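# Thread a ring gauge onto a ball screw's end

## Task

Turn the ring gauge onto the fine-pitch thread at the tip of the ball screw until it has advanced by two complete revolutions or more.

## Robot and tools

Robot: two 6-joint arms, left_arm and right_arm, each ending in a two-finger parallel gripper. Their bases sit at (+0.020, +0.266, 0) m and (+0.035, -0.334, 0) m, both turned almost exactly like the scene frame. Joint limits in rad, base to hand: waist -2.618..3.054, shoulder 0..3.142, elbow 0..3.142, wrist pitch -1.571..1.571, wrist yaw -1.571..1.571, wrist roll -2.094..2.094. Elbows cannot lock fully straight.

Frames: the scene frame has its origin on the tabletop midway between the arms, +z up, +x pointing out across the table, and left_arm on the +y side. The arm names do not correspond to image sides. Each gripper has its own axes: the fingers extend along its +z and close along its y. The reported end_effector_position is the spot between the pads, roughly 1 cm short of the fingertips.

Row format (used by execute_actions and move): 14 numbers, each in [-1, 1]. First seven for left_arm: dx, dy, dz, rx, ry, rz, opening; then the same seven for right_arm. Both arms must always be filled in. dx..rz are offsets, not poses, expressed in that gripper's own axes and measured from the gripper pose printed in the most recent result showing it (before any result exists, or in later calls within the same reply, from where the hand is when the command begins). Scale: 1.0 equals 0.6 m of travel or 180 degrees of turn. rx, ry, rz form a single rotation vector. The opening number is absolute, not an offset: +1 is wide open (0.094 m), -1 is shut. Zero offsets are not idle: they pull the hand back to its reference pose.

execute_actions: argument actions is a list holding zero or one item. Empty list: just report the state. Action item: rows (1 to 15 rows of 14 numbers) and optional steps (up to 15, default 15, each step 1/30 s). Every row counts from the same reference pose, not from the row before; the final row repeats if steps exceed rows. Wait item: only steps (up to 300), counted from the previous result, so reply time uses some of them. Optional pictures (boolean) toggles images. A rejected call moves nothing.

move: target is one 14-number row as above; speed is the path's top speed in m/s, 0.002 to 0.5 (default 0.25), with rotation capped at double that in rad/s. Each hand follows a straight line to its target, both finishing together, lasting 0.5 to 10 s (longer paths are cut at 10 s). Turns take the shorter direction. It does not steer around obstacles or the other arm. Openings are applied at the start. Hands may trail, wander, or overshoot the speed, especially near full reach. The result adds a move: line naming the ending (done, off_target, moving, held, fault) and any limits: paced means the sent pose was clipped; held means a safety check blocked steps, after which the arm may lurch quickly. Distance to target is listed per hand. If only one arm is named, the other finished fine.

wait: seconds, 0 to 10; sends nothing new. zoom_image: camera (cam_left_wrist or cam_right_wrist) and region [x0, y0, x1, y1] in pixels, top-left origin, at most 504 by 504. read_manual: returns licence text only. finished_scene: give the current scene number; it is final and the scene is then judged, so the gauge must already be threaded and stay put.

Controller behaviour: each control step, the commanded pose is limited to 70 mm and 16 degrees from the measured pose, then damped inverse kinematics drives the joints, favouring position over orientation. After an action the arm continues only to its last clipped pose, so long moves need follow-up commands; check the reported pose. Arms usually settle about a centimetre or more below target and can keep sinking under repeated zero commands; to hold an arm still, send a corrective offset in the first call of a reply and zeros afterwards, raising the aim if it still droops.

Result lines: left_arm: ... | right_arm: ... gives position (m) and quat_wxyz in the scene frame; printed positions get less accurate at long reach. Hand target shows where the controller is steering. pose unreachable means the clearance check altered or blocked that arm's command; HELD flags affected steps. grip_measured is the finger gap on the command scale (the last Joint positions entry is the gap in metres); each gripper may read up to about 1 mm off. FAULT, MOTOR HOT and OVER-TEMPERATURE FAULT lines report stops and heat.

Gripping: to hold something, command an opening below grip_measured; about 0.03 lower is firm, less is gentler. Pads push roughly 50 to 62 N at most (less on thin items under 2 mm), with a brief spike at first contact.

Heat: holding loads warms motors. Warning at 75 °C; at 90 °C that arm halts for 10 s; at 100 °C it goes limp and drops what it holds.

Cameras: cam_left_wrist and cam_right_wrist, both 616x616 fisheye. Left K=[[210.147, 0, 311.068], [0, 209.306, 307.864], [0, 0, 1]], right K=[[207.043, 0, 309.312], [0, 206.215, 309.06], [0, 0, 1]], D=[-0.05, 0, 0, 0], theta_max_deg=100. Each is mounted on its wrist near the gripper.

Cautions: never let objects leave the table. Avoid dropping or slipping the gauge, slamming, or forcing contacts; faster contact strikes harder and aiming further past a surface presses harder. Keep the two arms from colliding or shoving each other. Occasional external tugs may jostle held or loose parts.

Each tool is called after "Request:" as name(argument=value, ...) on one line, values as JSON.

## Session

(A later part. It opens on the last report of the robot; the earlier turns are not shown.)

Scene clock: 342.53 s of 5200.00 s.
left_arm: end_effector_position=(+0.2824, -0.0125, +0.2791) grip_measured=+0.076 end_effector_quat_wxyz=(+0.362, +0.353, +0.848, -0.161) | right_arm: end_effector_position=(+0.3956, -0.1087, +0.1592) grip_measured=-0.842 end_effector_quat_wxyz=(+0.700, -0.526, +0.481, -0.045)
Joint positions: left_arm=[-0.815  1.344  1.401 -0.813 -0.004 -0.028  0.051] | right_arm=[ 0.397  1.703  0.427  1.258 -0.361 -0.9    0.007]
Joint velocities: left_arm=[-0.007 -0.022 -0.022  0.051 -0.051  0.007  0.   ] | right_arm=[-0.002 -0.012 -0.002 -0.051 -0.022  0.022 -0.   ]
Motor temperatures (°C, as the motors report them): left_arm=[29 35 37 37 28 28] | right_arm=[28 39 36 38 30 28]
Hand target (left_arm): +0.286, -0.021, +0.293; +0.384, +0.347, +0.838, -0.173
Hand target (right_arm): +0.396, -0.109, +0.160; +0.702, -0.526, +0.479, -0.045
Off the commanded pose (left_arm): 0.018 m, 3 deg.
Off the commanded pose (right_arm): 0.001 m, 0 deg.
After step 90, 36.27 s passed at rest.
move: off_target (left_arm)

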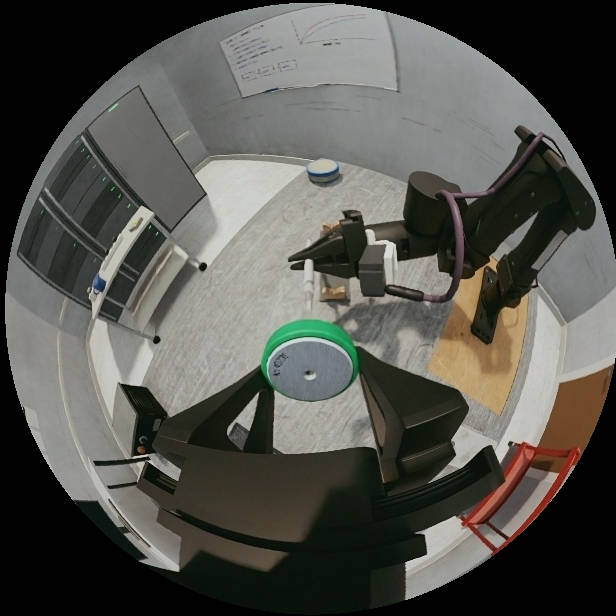

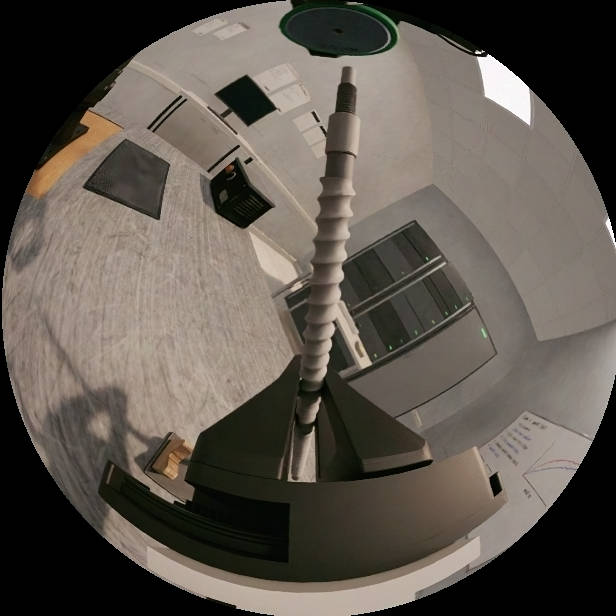

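Request:
zoom_image(camera="cam_left_wrist", region=[250, 230, 390, 410])

Request:
zoom_image(camera="cam_right_wrist", region=[260, 0, 420, 160])

Region (250, 230, 390, 410) of cam_left_wrist's 616x616 image, scaled by 2.800, with more detail than that image has.

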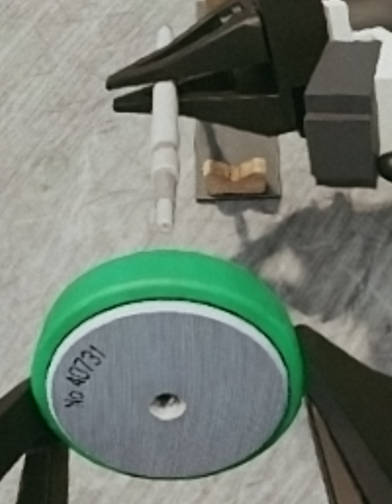

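Region (260, 0, 420, 160) of cam_right_wrist's 616x616 image, scaled by 3.150, with more detail than that image has.

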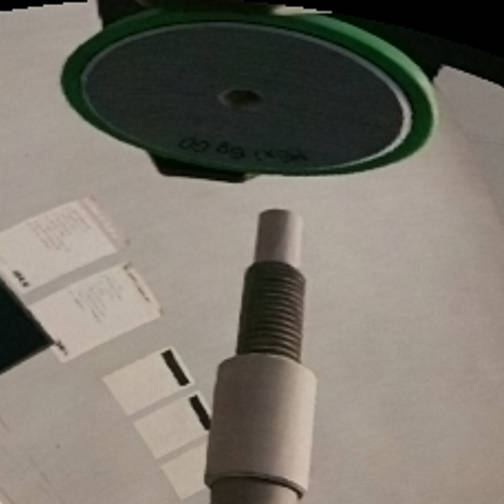

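Request:
move(target=[-0.0383,-0.005,0.0443,0.0,-0.026,0,0.04, 0,0,0,0,0,0,-0.88], speed=0.03)

Request:
zoom_image(camera="cam_left_wrist", region=[250, 230, 390, 410])

Request:
zoom_image(camera="cam_right_wrist", region=[260, 0, 420, 160])

Scene clock: 384.47 s of 5200.00 s.
left_arm: end_effector_position=(+0.3015, -0.0324, +0.2731) grip_measured=+0.076 end_effector_quat_wxyz=(+0.382, +0.349, +0.839, -0.169) | right_arm: end_effector_position=(+0.3956, -0.1087, +0.1581) grip_measured=-0.842 end_effector_quat_wxyz=(+0.698, -0.527, +0.482, -0.044)
Joint positions: left_arm=[-0.815  1.401  1.385 -0.692 -0.005 -0.028  0.051] | right_arm=[ 0.397  1.703  0.427  1.253 -0.361 -0.9    0.007]
Joint velocities: left_arm=[-0.017 -0.002  0.002  0.007  0.037 -0.007 -0.   ] | right_arm=[ 0.007  0.012  0.002 -0.037  0.022  0.007  0.   ]
Motor temperatures (°C, as the motors report them): left_arm=[29 36 37 40 28 28] | right_arm=[28 39 37 40 30 28]
Hand target (left_arm): +0.304, -0.039, +0.277; +0.396, +0.347, +0.832, -0.176
Hand target (right_arm): +0.396, -0.109, +0.159; +0.700, -0.526, +0.481, -0.045
Off the commanded pose (left_arm): 0.009 m, 2 deg.
Off the commanded pose (right_arm): 0.001 m, 0 deg.
After step 90, 37.23 s passed at rest.
move: done

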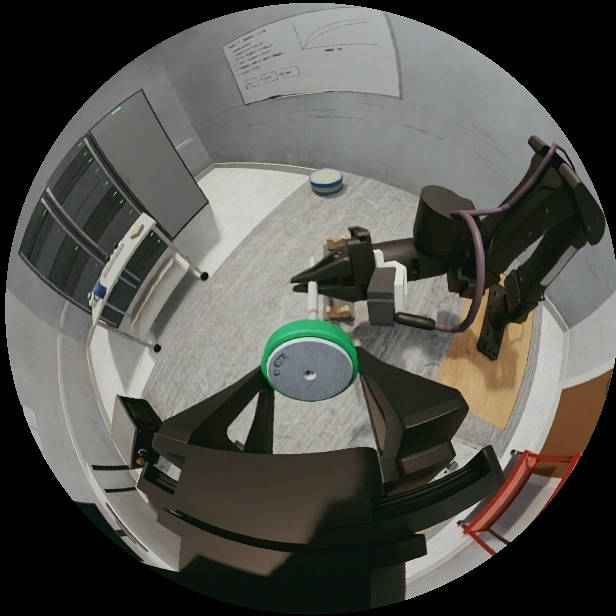

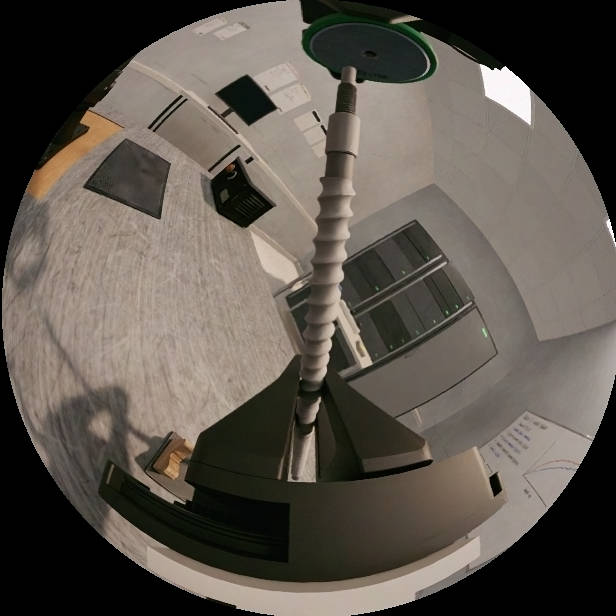

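Region (250, 230, 390, 410) of cam_left_wrist's 616x616 image, scaled by 2.800, with more detail than that image has.

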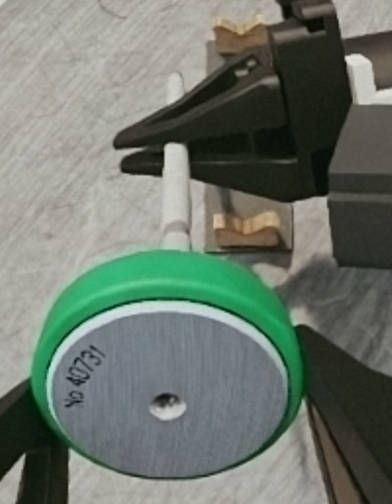

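Region (260, 0, 420, 160) of cam_right_wrist's 616x616 image, scaled by 3.150, with more detail than that image has.

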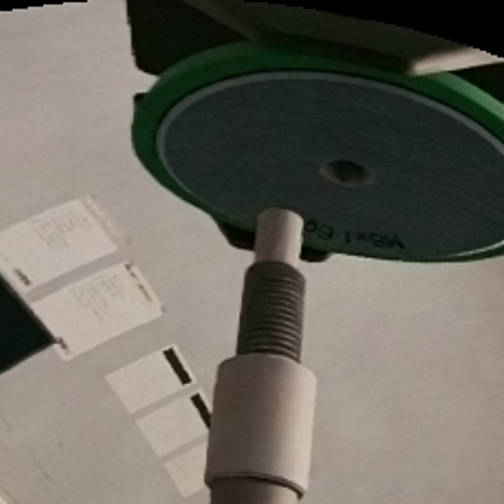

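Request:
move(target=[0.010,-0.010,0.0,0.0,-0.004,0,0.04, -0.001,-0.0013,0,0.0012,-0.0009,-0.0006,-0.88], speed=0.02)

Request:
zoom_image(camera="cam_left_wrist", region=[250, 230, 390, 410])

Request:
zoom_image(camera="cam_right_wrist", region=[280, 0, 440, 160])

Scene clock: 402.90 s of 5200.00 s.
left_arm: end_effector_position=(+0.2949, -0.0311, +0.2533) grip_measured=+0.076 end_effector_quat_wxyz=(+0.363, +0.355, +0.847, -0.160) | right_arm: end_effector_position=(+0.3956, -0.1087, +0.1574) grip_measured=-0.842 end_effector_quat_wxyz=(+0.697, -0.528, +0.483, -0.044)
Joint positions: left_arm=[-0.828  1.401  1.34  -0.693 -0.015 -0.033  0.051] | right_arm=[ 0.397  1.703  0.427  1.25  -0.361 -0.901  0.007]
Joint velocities: left_arm=[ 0.002  0.002 -0.002 -0.022  0.051 -0.022  0.002] | right_arm=[-0.002 -0.007 -0.002  0.007 -0.051  0.022 -0.001]
Motor temperatures (°C, as the motors report them): left_arm=[29 36 37 42 28 28] | right_arm=[28 40 37 41 30 28]
Hand target (left_arm): +0.294, -0.034, +0.269; +0.387, +0.348, +0.836, -0.172
Hand target (right_arm): +0.396, -0.109, +0.159; +0.700, -0.526, +0.481, -0.045
Off the commanded pose (left_arm): 0.016 m, 3 deg.
Off the commanded pose (right_arm): 0.002 m, 0 deg.
After step 90, 14.67 s passed at rest.
move: off_target (left_arm)

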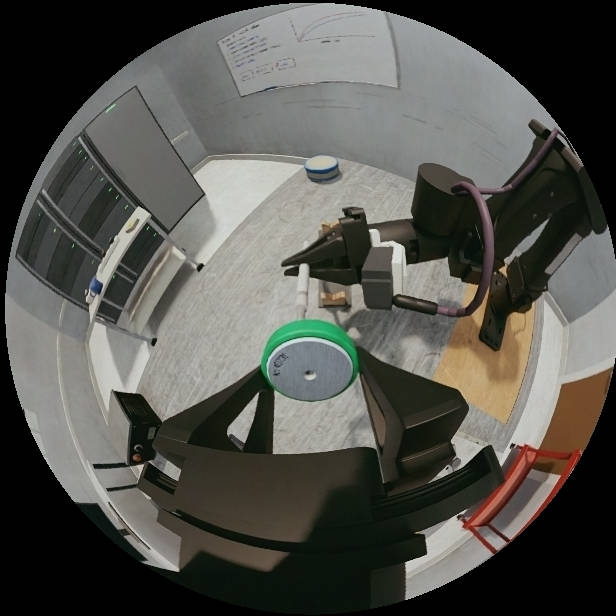

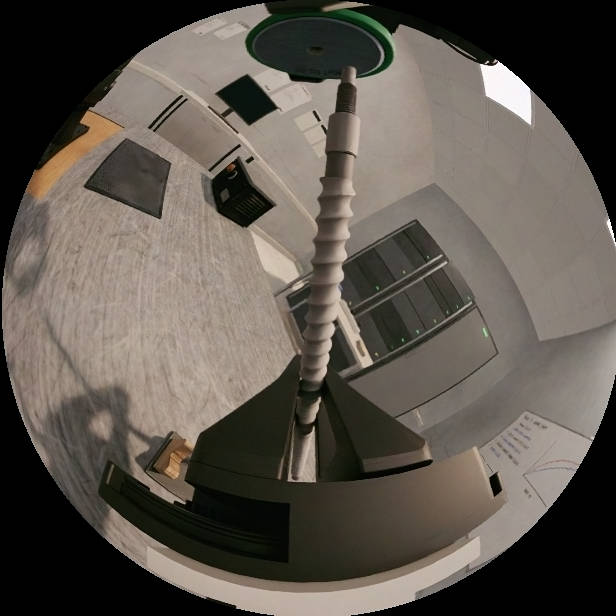

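Region (250, 230, 390, 410) of cam_left_wrist's 616x616 image, scaled by 2.800, with more detail than that image has.

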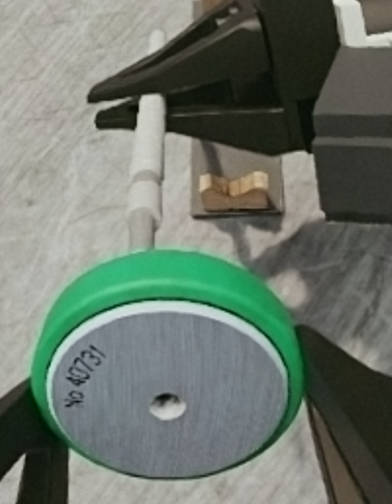

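Region (280, 0, 440, 160) of cam_right_wrist's 616x616 image, scaled by 3.150, with more detail than that image has.

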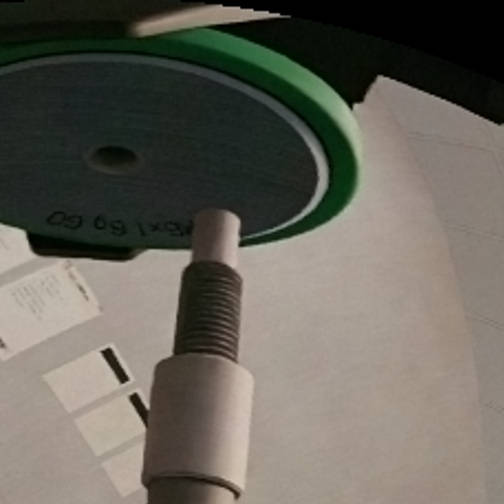

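Request:
move(target=[-0.0353,0,0.0,0.0,-0.0271,0,0.04, -0.002,-0.0026,0,0.0024,-0.0018,-0.0012,-0.88], speed=0.02)

Request:
zoom_image(camera="cam_left_wrist", region=[250, 230, 390, 410])

Request:
zoom_image(camera="cam_right_wrist", region=[280, 0, 440, 160])

Scene clock: 472.77 s of 5200.00 s.
left_arm: end_effector_position=(+0.2999, -0.0363, +0.2613) grip_measured=+0.076 end_effector_quat_wxyz=(+0.381, +0.351, +0.839, -0.168) | right_arm: end_effector_position=(+0.3956, -0.1087, +0.1566) grip_measured=-0.842 end_effector_quat_wxyz=(+0.696, -0.528, +0.484, -0.043)
Joint positions: left_arm=[-0.828  1.401  1.34  -0.65  -0.016 -0.034  0.051] | right_arm=[ 0.397  1.703  0.427  1.247 -0.361 -0.901  0.007]
Joint velocities: left_arm=[-0.007  0.002 -0.007 -0.037 -0.022 -0.022 -0.001] | right_arm=[ 0.012  0.022 -0.007 -0.095  0.022 -0.022  0.   ]
Motor temperatures (°C, as the motors report them): left_arm=[29 40 37 44 28 28] | right_arm=[28 40 37 44 30 28]
Hand target (left_arm): +0.305, -0.041, +0.269; +0.398, +0.348, +0.830, -0.175
Hand target (right_arm): +0.396, -0.109, +0.159; +0.701, -0.526, +0.480, -0.045
Off the commanded pose (left_arm): 0.010 m, 2 deg.
Off the commanded pose (right_arm): 0.003 m, 1 deg.
After step 90, 64.50 s passed at rest.
move: done

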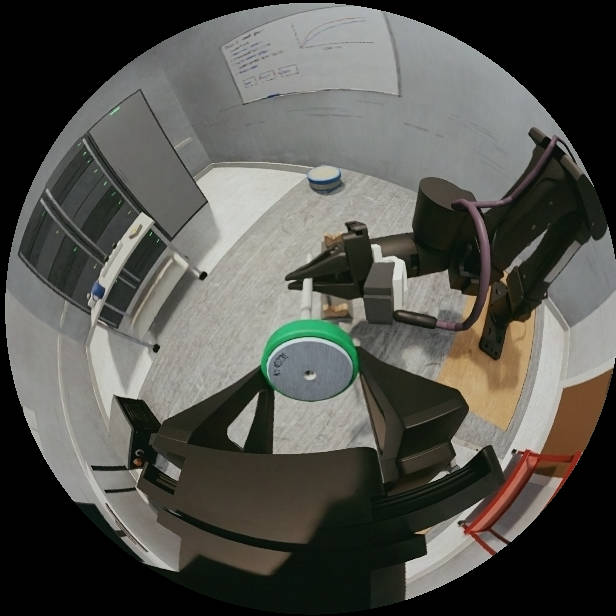

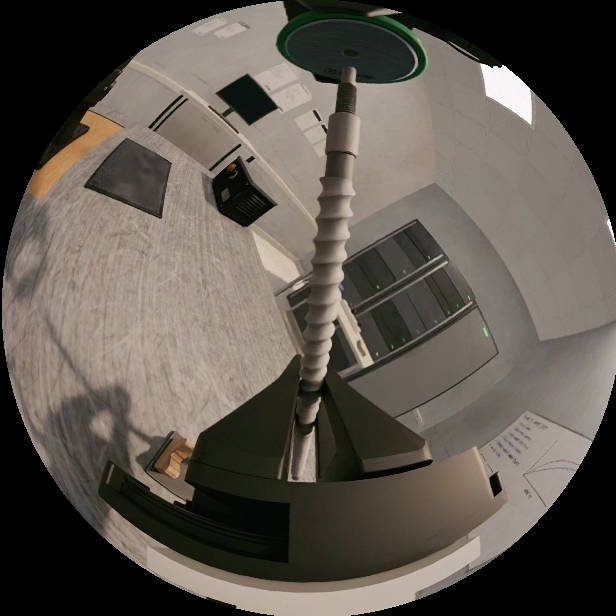

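Region (250, 230, 390, 410) of cam_left_wrist's 616x616 image, scaled by 2.800, with more detail than that image has.

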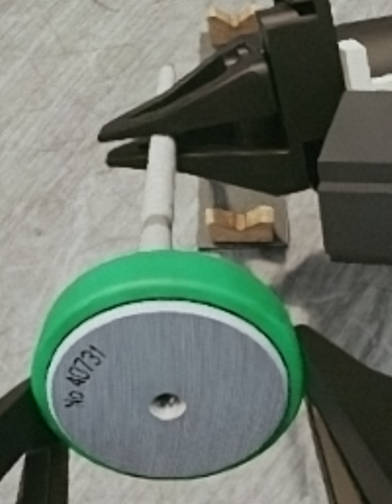

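Region (280, 0, 440, 160) of cam_right_wrist's 616x616 image, scaled by 3.150, with more detail than that image has.

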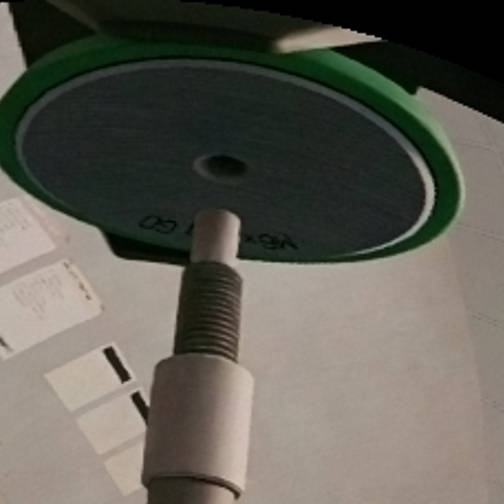

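Request:
execute_actions(actions=[{"rows": [[-0.0150,0.0113,0,0.0038,-0.0113,-0.0067,0.04,-0.0048,-0.0060,-0.0001,0.0047,-0.0037,-0.0023,-0.88]], "steps": 15}])

Request:
zoom_image(camera="cam_left_wrist", region=[250, 230, 390, 410])

Request:
zoom_image(camera="cam_right_wrist", region=[280, 0, 440, 160])

Scene clock: 520.10 s of 5200.00 s.
left_arm: end_effector_position=(+0.3042, -0.0326, +0.2616) grip_measured=+0.076 end_effector_quat_wxyz=(+0.379, +0.345, +0.841, -0.175) | right_arm: end_effector_position=(+0.3956, -0.1087, +0.1566) grip_measured=-0.842 end_effector_quat_wxyz=(+0.696, -0.528, +0.484, -0.043)
Joint positions: left_arm=[-0.803  1.401  1.34  -0.648  0.012 -0.034  0.051] | right_arm=[ 0.397  1.703  0.427  1.247 -0.361 -0.901  0.007]
Joint velocities: left_arm=[ 0.027  0.012  0.002 -0.081  0.007  0.022 -0.001] | right_arm=[ 0.007  0.017 -0.007 -0.022 -0.051 -0.007 -0.   ]
Motor temperatures (°C, as the motors report them): left_arm=[29 38 38 47 28 28] | right_arm=[28 40 37 46 30 28]
Hand target (left_arm): +0.309, -0.036, +0.268; +0.392, +0.341, +0.834, -0.183
Hand target (right_arm): +0.396, -0.109, +0.161; +0.703, -0.525, +0.478, -0.046
Off the commanded pose (left_arm): 0.009 m, 2 deg.
Off the commanded pose (right_arm): 0.005 m, 1 deg.
Steps of this call (steps 1 to 90: nothing new was sent; then 43.83 s passed at rest; steps 91 to 105: all 15 steps of this action). Readings (end_effector_position):
91: left_arm (+0.3002, -0.0364, +0.2616) | right_arm (+0.3956, -0.1087, +0.1566)
92: left_arm (+0.3008, -0.0358, +0.2616) | right_arm (+0.3956, -0.1087, +0.1566)
94: left_arm (+0.3034, -0.0333, +0.2616) | right_arm (+0.3956, -0.1087, +0.1566)
98: left_arm (+0.3050, -0.0319, +0.2616) | right_arm (+0.3956, -0.1087, +0.1566)
105: the state above

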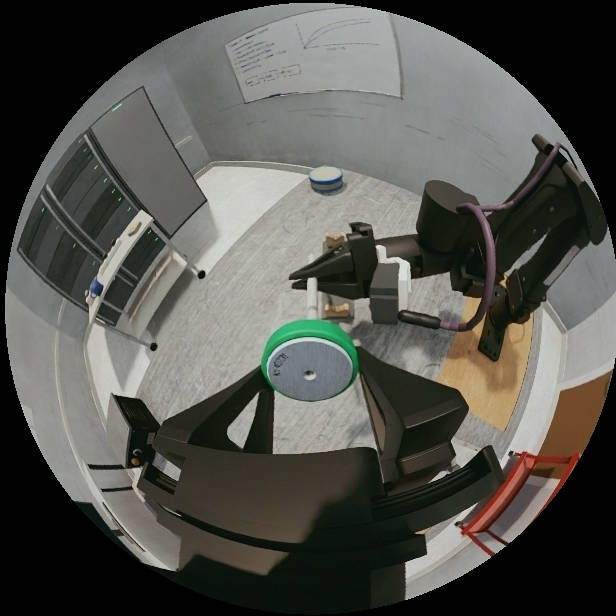

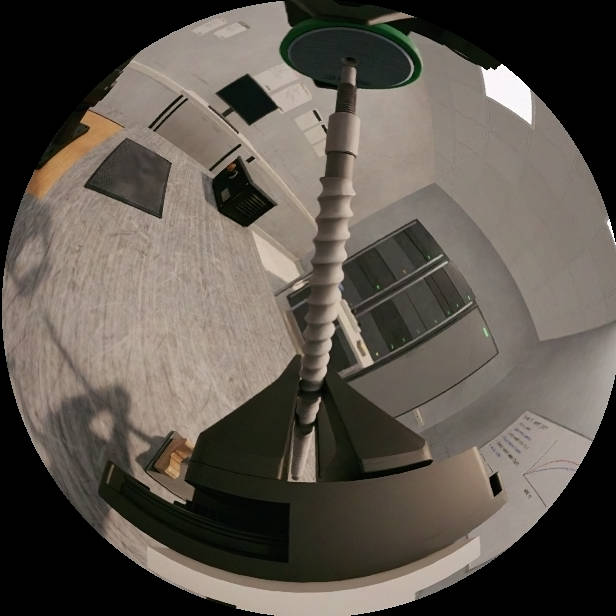

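Region (250, 230, 390, 410) of cam_left_wrist's 616x616 image, scaled by 2.800, with more detail than that image has.

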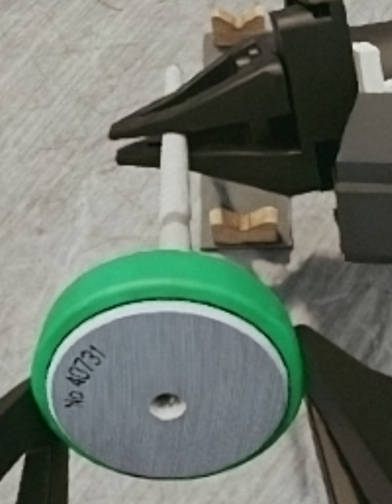

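Region (280, 0, 440, 160) of cam_right_wrist's 616x616 image, scaled by 3.150, with more detail than that image has.

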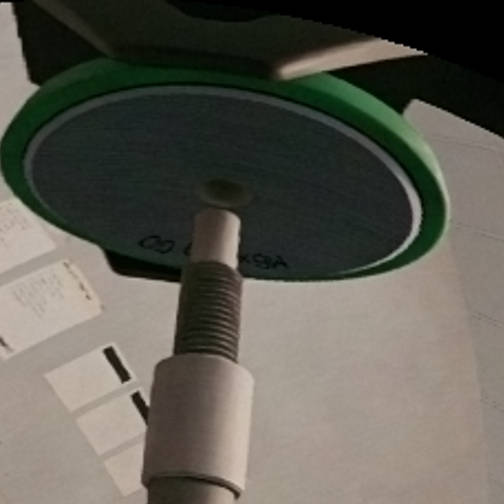

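Request:
execute_actions(actions=[{"rows": [[-0.0125,-0.0053,0,0.0057,-0.0095,0,0.04,-0.0048,-0.0060,-0.0001,0.0047,-0.0037,-0.0023,-0.88]], "steps": 15}])

Request:
zoom_image(camera="cam_left_wrist", region=[250, 230, 390, 410])

Request:
zoom_image(camera="cam_right_wrist", region=[300, 20, 400, 120])

Scene clock: 528.13 s of 5200.00 s.
left_arm: end_effector_position=(+0.3029, -0.0338, +0.2616) grip_measured=+0.076 end_effector_quat_wxyz=(+0.377, +0.347, +0.840, -0.179) | right_arm: end_effector_position=(+0.3956, -0.1087, +0.1566) grip_measured=-0.842 end_effector_quat_wxyz=(+0.696, -0.528, +0.484, -0.043)
Joint positions: left_arm=[-0.803  1.401  1.34  -0.648  0.022 -0.034  0.051] | right_arm=[ 0.397  1.703  0.427  1.247 -0.361 -0.901  0.007]
Joint velocities: left_arm=[ 0.007  0.027  0.012 -0.022 -0.007 -0.007 -0.   ] | right_arm=[-0.012 -0.012 -0.007 -0.051 -0.125 -0.007 -0.   ]
Motor temperatures (°C, as the motors report them): left_arm=[29 38 38 47 28 28] | right_arm=[28 40 37 46 30 28]
Hand target (left_arm): +0.305, -0.038, +0.267; +0.388, +0.346, +0.833, -0.188
Hand target (right_arm): +0.396, -0.109, +0.161; +0.703, -0.525, +0.478, -0.046
Off the commanded pose (left_arm): 0.008 m, 2 deg.
Off the commanded pose (right_arm): 0.005 m, 1 deg.
Steps of this call (steps 1 to 90: nothing new was sent; then 4.53 s passed at rest; steps 91 to 105: all 15 steps of this action). Readings (end_effector_position):
91: left_arm (+0.3039, -0.0328, +0.2616) | right_arm (+0.3956, -0.1087, +0.1566)
92: left_arm (+0.3037, -0.0330, +0.2616) | right_arm (+0.3956, -0.1087, +0.1566)
94: left_arm (+0.3034, -0.0334, +0.2616) | right_arm (+0.3956, -0.1087, +0.1566)
98: left_arm (+0.3030, -0.0337, +0.2616) | right_arm (+0.3956, -0.1087, +0.1566)
105: the state above

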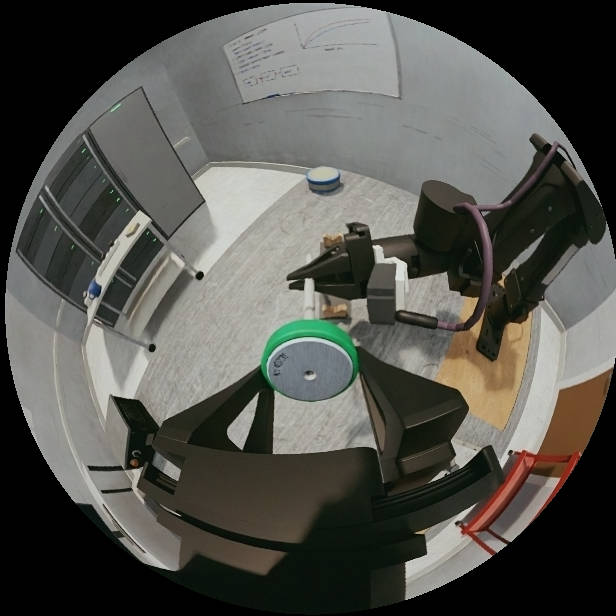

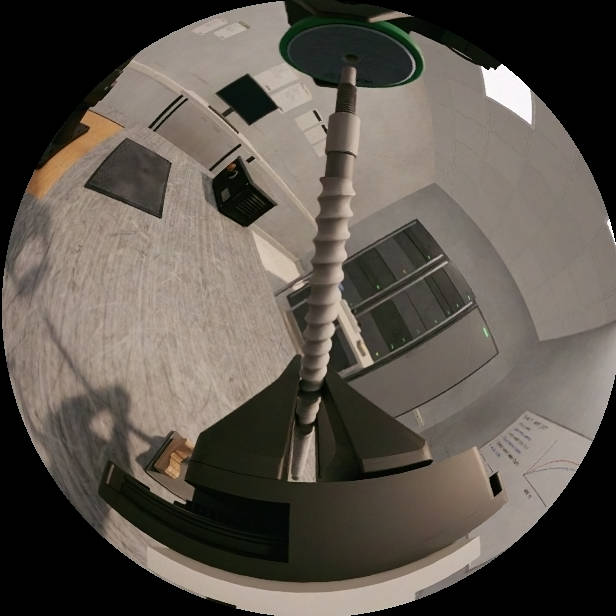

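Region (250, 230, 390, 410) of cam_left_wrist's 616x616 image, scaled by 2.800, with more detail than that image has.

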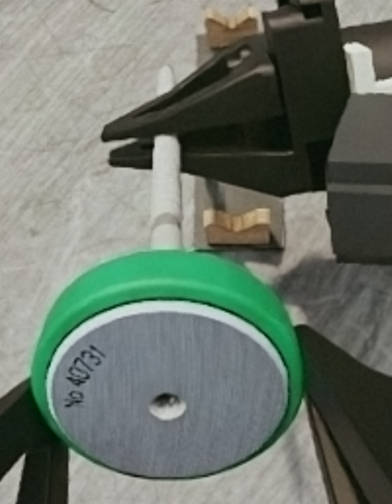

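Region (300, 20, 400, 120) of cam_right_wrist's 616x616 image, scaled by 5.040, with more detail than that image has.

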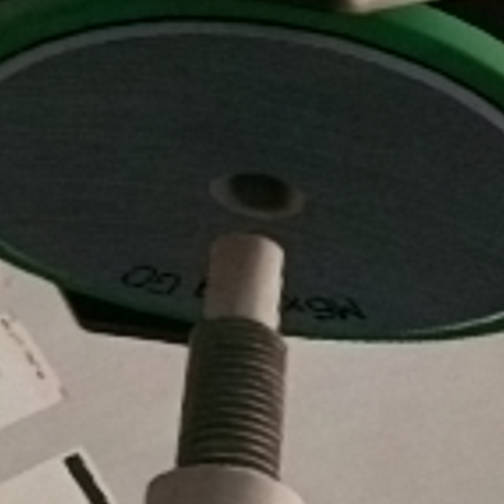

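Request:
execute_actions(actions=[{"rows": [[-0.0157,0,0.0067,0,-0.0115,0,0.04,-0.0048,-0.0060,-0.0001,0.0047,-0.0037,-0.0023,-0.88]], "steps": 15}])

Request:
zoom_image(camera="cam_right_wrist", region=[300, 20, 400, 120])

Scene clock: 540.43 s of 5200.00 s.
left_arm: end_effector_position=(+0.3034, -0.0344, +0.2626) grip_measured=+0.076 end_effector_quat_wxyz=(+0.379, +0.347, +0.839, -0.180) | right_arm: end_effector_position=(+0.3956, -0.1087, +0.1566) grip_measured=-0.842 end_effector_quat_wxyz=(+0.696, -0.528, +0.484, -0.043)
Joint positions: left_arm=[-0.803  1.401  1.34  -0.643  0.022 -0.034  0.051] | right_arm=[ 0.397  1.703  0.427  1.247 -0.361 -0.901  0.007]
Joint velocities: left_arm=[ 0.017 -0.007  0.007 -0.007 -0.066 -0.007  0.001] | right_arm=[ 0.007  0.007  0.002 -0.051 -0.022  0.022 -0.   ]
Motor temperatures (°C, as the motors report them): left_arm=[29 38 39 47 28 28] | right_arm=[28 40 37 47 30 28]
Hand target (left_arm): +0.309, -0.040, +0.266; +0.392, +0.344, +0.833, -0.185
Hand target (right_arm): +0.396, -0.109, +0.161; +0.703, -0.525, +0.478, -0.046
Off the commanded pose (left_arm): 0.009 m, 2 deg.
Off the commanded pose (right_arm): 0.005 m, 1 deg.
Steps of this call (steps 1 to 90: nothing new was sent; then 8.80 s passed at rest; steps 91 to 105: all 15 steps of this action). Readings (end_effector_position):
91: left_arm (+0.3028, -0.0339, +0.2616) | right_arm (+0.3956, -0.1087, +0.1566)
92: left_arm (+0.3029, -0.0340, +0.2618) | right_arm (+0.3956, -0.1087, +0.1566)
94: left_arm (+0.3031, -0.0341, +0.2621) | right_arm (+0.3956, -0.1087, +0.1566)
98: left_arm (+0.3033, -0.0344, +0.2624) | right_arm (+0.3956, -0.1087, +0.1566)
105: the state above

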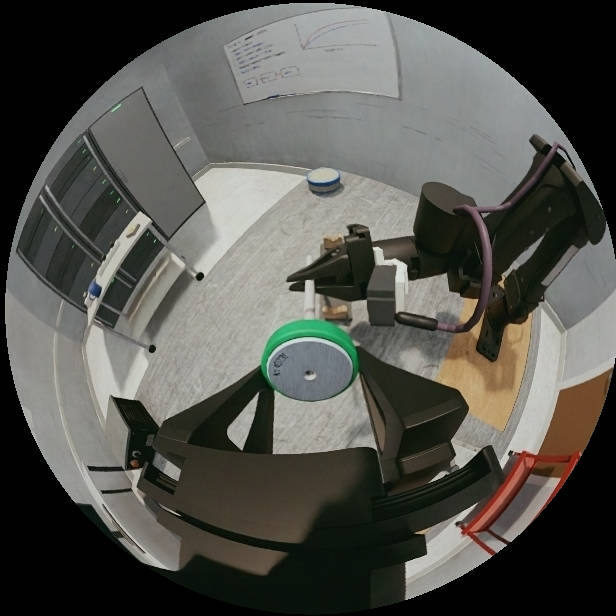

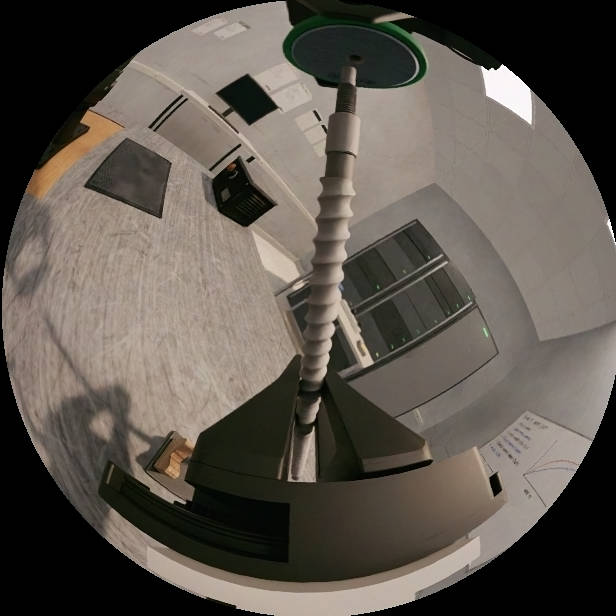

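Region (300, 20, 400, 120) of cam_right_wrist's 616x616 image, scaled by 5.040, with more detail than that image has.

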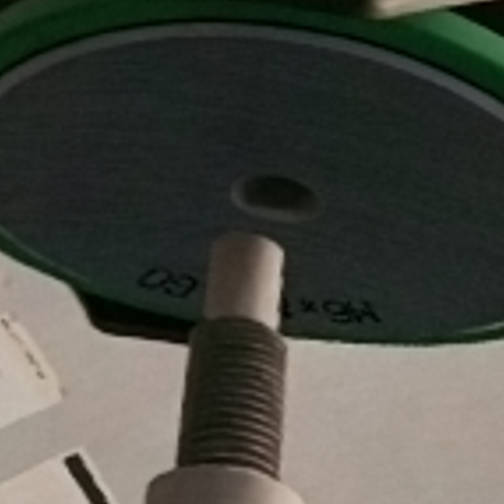

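Request:
execute_actions(actions=[{"rows": [[-0.0077,0,0.0121,0,-0.0048,0,0.04,-0.0048,-0.0060,-0.0001,0.0047,-0.0037,-0.0023,-0.88]], "steps": 15}], pictures=false)

Scene clock: 544.30 s of 5200.00 s.
left_arm: end_effector_position=(+0.3052, -0.0364, +0.2559) grip_measured=+0.076 end_effector_quat_wxyz=(+0.372, +0.348, +0.842, -0.177) | right_arm: end_effector_position=(+0.3956, -0.1087, +0.1566) grip_measured=-0.842 end_effector_quat_wxyz=(+0.696, -0.528, +0.484, -0.043)
Joint positions: left_arm=[-0.803  1.419  1.34  -0.642  0.022 -0.034  0.051] | right_arm=[ 0.397  1.703  0.427  1.247 -0.361 -0.901  0.007]
Joint velocities: left_arm=[-0.017 -0.017 -0.012  0.007 -0.051 -0.022  0.   ] | right_arm=[-0.007  0.007  0.002  0.037 -0.022  0.007  0.   ]
Motor temperatures (°C, as the motors report them): left_arm=[29 38 39 47 28 28] | right_arm=[28 40 37 47 30 28]
Hand target (left_arm): +0.309, -0.040, +0.261; +0.385, +0.345, +0.836, -0.183
Hand target (right_arm): +0.396, -0.109, +0.161; +0.703, -0.525, +0.478, -0.046
Off the commanded pose (left_arm): 0.008 m, 2 deg.
Off the commanded pose (right_arm): 0.005 m, 1 deg.
Steps of this call (steps 1 to 90: nothing new was sent; then 0.37 s passed at rest; steps 91 to 105: all 15 steps of this action). Readings (end_effector_position):
91: left_arm (+0.3036, -0.0346, +0.2622) | right_arm (+0.3956, -0.1087, +0.1566)
92: left_arm (+0.3037, -0.0348, +0.2617) | right_arm (+0.3956, -0.1087, +0.1566)
94: left_arm (+0.3043, -0.0354, +0.2595) | right_arm (+0.3956, -0.1087, +0.1566)
98: left_arm (+0.3052, -0.0363, +0.2560) | right_arm (+0.3956, -0.1087, +0.1566)
105: the state above

Request:
execute_actions(actions=[])

Request:
zoom_image(camera="cam_right_wrist", region=[300, 20, 400, 120])

Scene clock: 547.23 s of 5200.00 s.
left_arm: end_effector_position=(+0.3052, -0.0364, +0.2559) grip_measured=+0.076 end_effector_quat_wxyz=(+0.372, +0.348, +0.842, -0.177) | right_arm: end_effector_position=(+0.3956, -0.1087, +0.1566) grip_measured=-0.842 end_effector_quat_wxyz=(+0.696, -0.528, +0.484, -0.043)
Joint positions: left_arm=[-0.803  1.419  1.34  -0.642  0.022 -0.034  0.051] | right_arm=[ 0.397  1.703  0.427  1.247 -0.361 -0.901  0.007]
Joint velocities: left_arm=[ 0.002 -0.002 -0.007  0.066 -0.007 -0.037  0.001] | right_arm=[ 0.012  0.007  0.002 -0.022 -0.051 -0.022  0.001]
Motor temperatures (°C, as the motors report them): left_arm=[29 38 39 47 28 28] | right_arm=[28 40 37 47 30 28]
Hand target (left_arm): +0.309, -0.040, +0.261; +0.385, +0.345, +0.836, -0.183
Hand target (right_arm): +0.396, -0.109, +0.161; +0.703, -0.525, +0.478, -0.046
Off the commanded pose (left_arm): 0.008 m, 2 deg.
Off the commanded pose (right_arm): 0.005 m, 1 deg.
Steps of this call (steps 1 to 88: nothing new was sent). Readings (end_effector_position):
1: left_arm (+0.3052, -0.0364, +0.2559) | right_arm (+0.3956, -0.1087, +0.1566)
2: left_arm (+0.3052, -0.0364, +0.2559) | right_arm (+0.3956, -0.1087, +0.1566)
4: left_arm (+0.3052, -0.0364, +0.2559) | right_arm (+0.3956, -0.1087, +0.1566)
8: left_arm (+0.3052, -0.0364, +0.2559) | right_arm (+0.3956, -0.1087, +0.1566)
88: the state above

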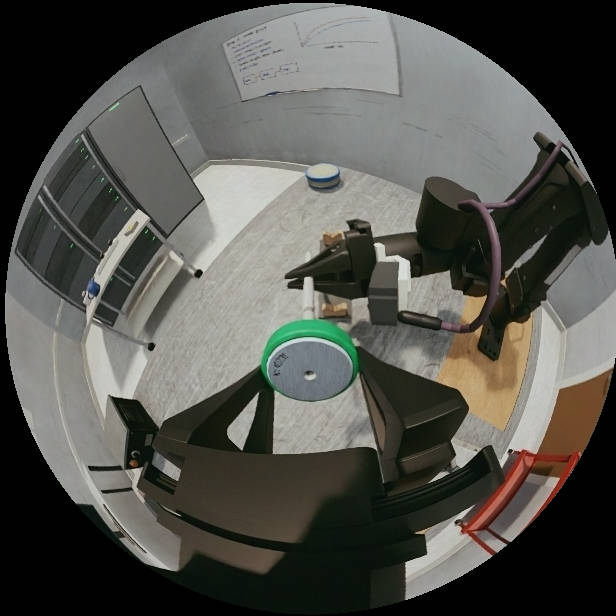

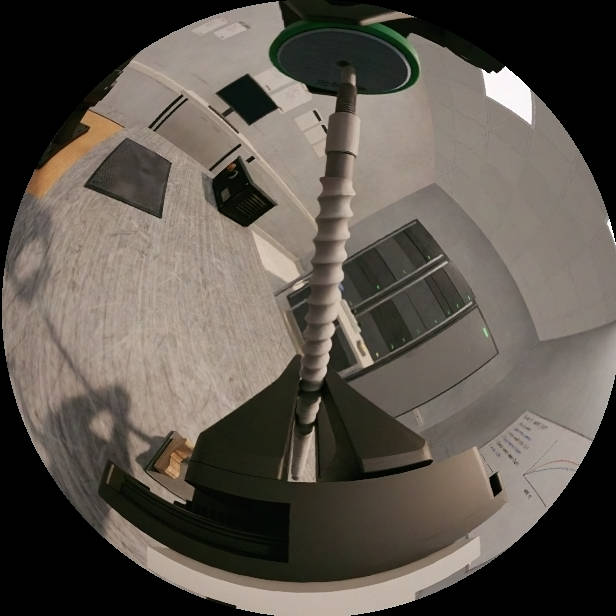

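Region (300, 20, 400, 120) of cam_right_wrist's 616x616 image, scaled by 5.040, with more detail than that image has.

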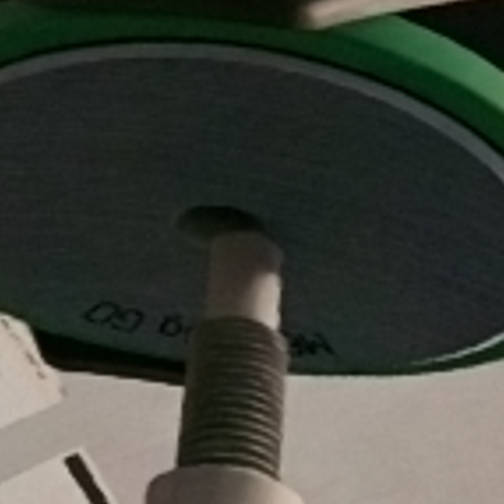

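Request:
execute_actions(actions=[{"rows": [[-0.0206,0,0,0,-0.0158,0,0.04,-0.0048,-0.0060,-0.0001,0.0047,-0.0037,-0.0023,-0.88]], "steps": 15}])

Request:
zoom_image(camera="cam_right_wrist", region=[300, 20, 400, 120])

Request:
zoom_image(camera="cam_left_wrist", region=[250, 230, 390, 410])

Scene clock: 562.97 s of 5200.00 s.
left_arm: end_effector_position=(+0.3060, -0.0372, +0.2572) grip_measured=+0.076 end_effector_quat_wxyz=(+0.375, +0.347, +0.841, -0.179) | right_arm: end_effector_position=(+0.3956, -0.1087, +0.1566) grip_measured=-0.842 end_effector_quat_wxyz=(+0.696, -0.528, +0.484, -0.043)
Joint positions: left_arm=[-0.803  1.419  1.34  -0.635  0.022 -0.034  0.051] | right_arm=[ 0.397  1.703  0.427  1.247 -0.361 -0.901  0.007]
Joint velocities: left_arm=[ 0.022 -0.007 -0.017  0.007 -0.037  0.051 -0.001] | right_arm=[-0.007 -0.007 -0.022  0.051  0.081 -0.051 -0.002]
Motor temperatures (°C, as the motors report them): left_arm=[29 38 39 48 28 28] | right_arm=[28 40 37 47 30 28]
Hand target (left_arm): +0.311, -0.042, +0.265; +0.393, +0.344, +0.833, -0.186
Hand target (right_arm): +0.396, -0.109, +0.161; +0.703, -0.525, +0.478, -0.046
Off the commanded pose (left_arm): 0.011 m, 2 deg.
Off the commanded pose (right_arm): 0.005 m, 1 deg.
Steps of this call (steps 1 to 90: nothing new was sent; then 12.23 s passed at rest; steps 91 to 105: all 15 steps of this action). Readings (end_effector_position):
91: left_arm (+0.3053, -0.0364, +0.2559) | right_arm (+0.3956, -0.1087, +0.1566)
92: left_arm (+0.3054, -0.0365, +0.2561) | right_arm (+0.3956, -0.1087, +0.1566)
94: left_arm (+0.3056, -0.0368, +0.2565) | right_arm (+0.3956, -0.1087, +0.1566)
98: left_arm (+0.3059, -0.0371, +0.2570) | right_arm (+0.3956, -0.1087, +0.1566)
105: the state above

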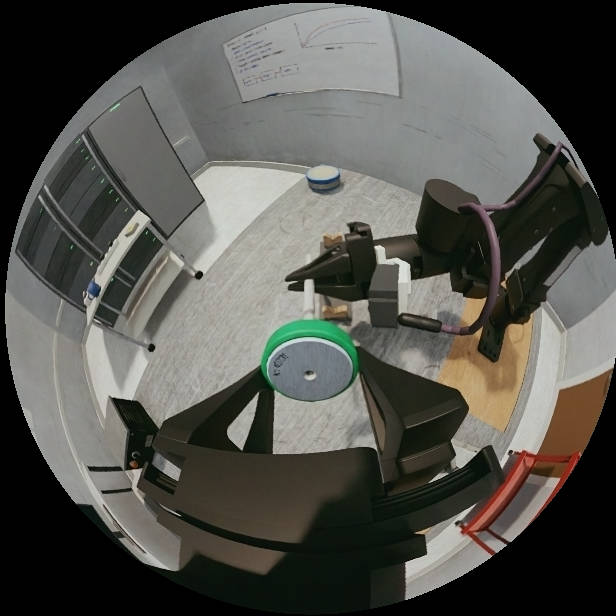

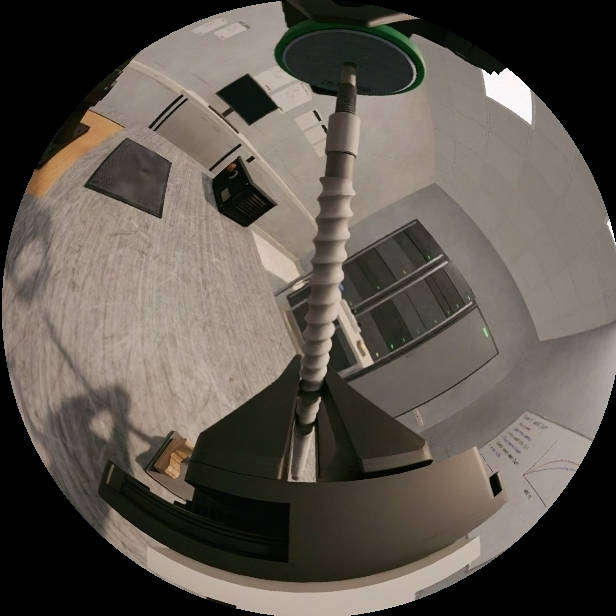

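Region (300, 20, 400, 120) of cam_right_wrist's 616x616 image, scaled by 5.040, with more detail than that image has.

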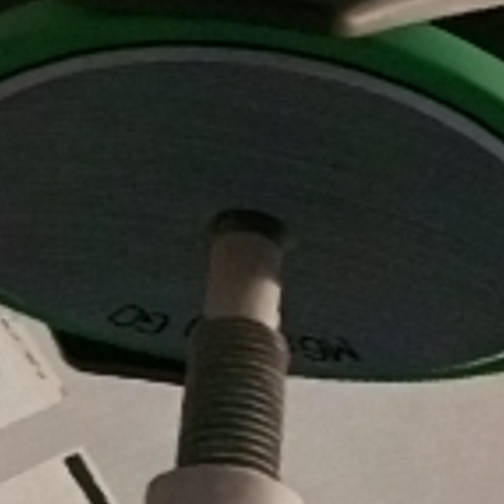

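Region (250, 230, 390, 410) of cam_left_wrist's 616x616 image, scaled by 2.800, with more detail than that image has.

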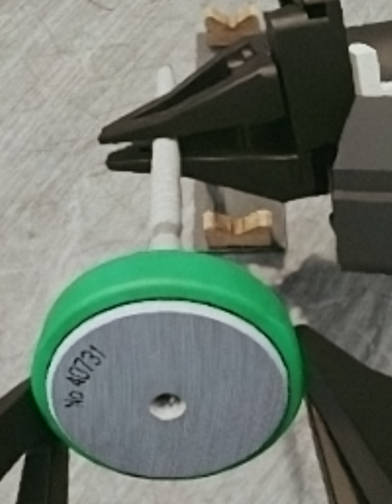

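Request:
execute_actions(actions=[{"rows": [[-0.0237,0,0,0,-0.0181,0,0.04,-0.0048,-0.0060,-0.0001,0.0047,-0.0037,-0.0023,-0.88],[-0.0237,0,0,0,-0.0181,0,0.04,-0.0048,-0.0060,-0.0001,0.0047,-0.0037,-0.0023,-0.88],[-0.0237,0,0,0,-0.0181,0,0.04,-0.0048,-0.0060,-0.0001,0.0047,-0.0037,-0.0023,-0.88],[-0.0169,0,0.0121,0,-0.0118,0,0.04,-0.0048,-0.0060,-0.0001,0.0047,-0.0037,-0.0023,-0.88]], "steps": 15}])

Request:
zoom_image(camera="cam_right_wrist", region=[300, 20, 400, 120])

Scene clock: 573.13 s of 5200.00 s.
left_arm: end_effector_position=(+0.3091, -0.0394, +0.2564) grip_measured=+0.076 end_effector_quat_wxyz=(+0.378, +0.346, +0.840, -0.178) | right_arm: end_effector_position=(+0.3962, -0.1094, +0.1555) grip_measured=-0.842 end_effector_quat_wxyz=(+0.695, -0.528, +0.486, -0.045)
Joint positions: left_arm=[-0.803  1.428  1.34  -0.62   0.018 -0.034  0.051] | right_arm=[ 0.397  1.703  0.427  1.242 -0.356 -0.903  0.007]
Joint velocities: left_arm=[-0.007  0.007 -0.012 -0.051 -0.022  0.051 -0.   ] | right_arm=[ 0.012 -0.007 -0.017 -0.051 -0.037  0.051  0.   ]
Motor temperatures (°C, as the motors report them): left_arm=[29 38 39 48 28 28] | right_arm=[28 40 37 48 30 28]
Hand target (left_arm): +0.314, -0.046, +0.260; +0.391, +0.344, +0.834, -0.185
Hand target (right_arm): +0.396, -0.109, +0.161; +0.703, -0.525, +0.478, -0.047
Off the commanded pose (left_arm): 0.009 m, 2 deg.
Off the commanded pose (right_arm): 0.006 m, 1 deg.
Steps of this call (steps 1 to 90: nothing new was sent; then 6.67 s passed at rest; steps 91 to 105: all 15 steps of this action). Readings (end_effector_position):
91: left_arm (+0.3062, -0.0373, +0.2574) | right_arm (+0.3956, -0.1087, +0.1566)
92: left_arm (+0.3064, -0.0376, +0.2578) | right_arm (+0.3956, -0.1087, +0.1566)
94: left_arm (+0.3070, -0.0382, +0.2581) | right_arm (+0.3956, -0.1087, +0.1566)
98: left_arm (+0.3087, -0.0395, +0.2564) | right_arm (+0.3961, -0.1093, +0.1557)
105: the state above

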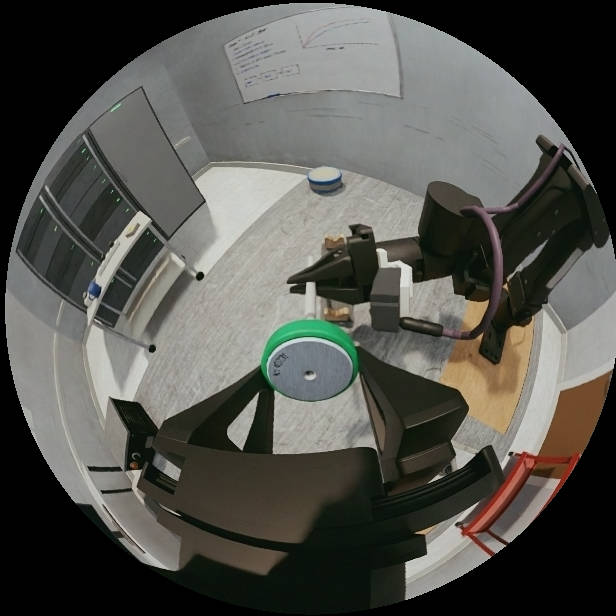

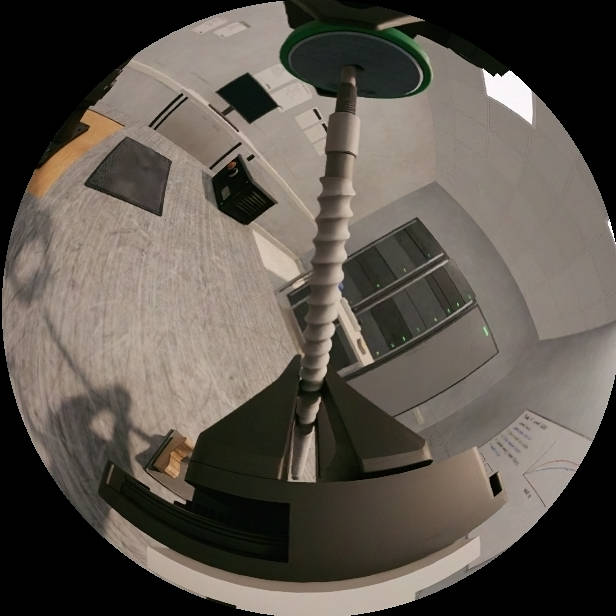

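Region (300, 20, 400, 120) of cam_right_wrist's 616x616 image, scaled by 5.040, with more detail than that image has.

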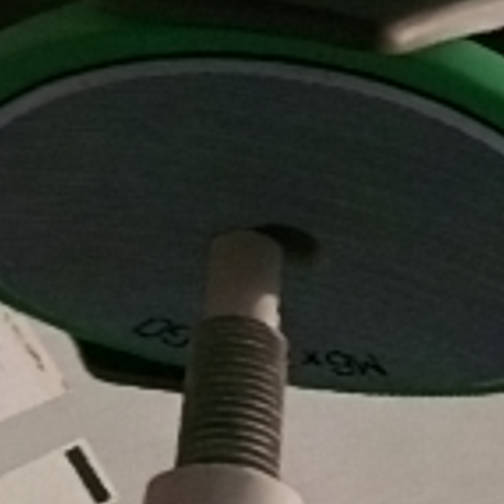

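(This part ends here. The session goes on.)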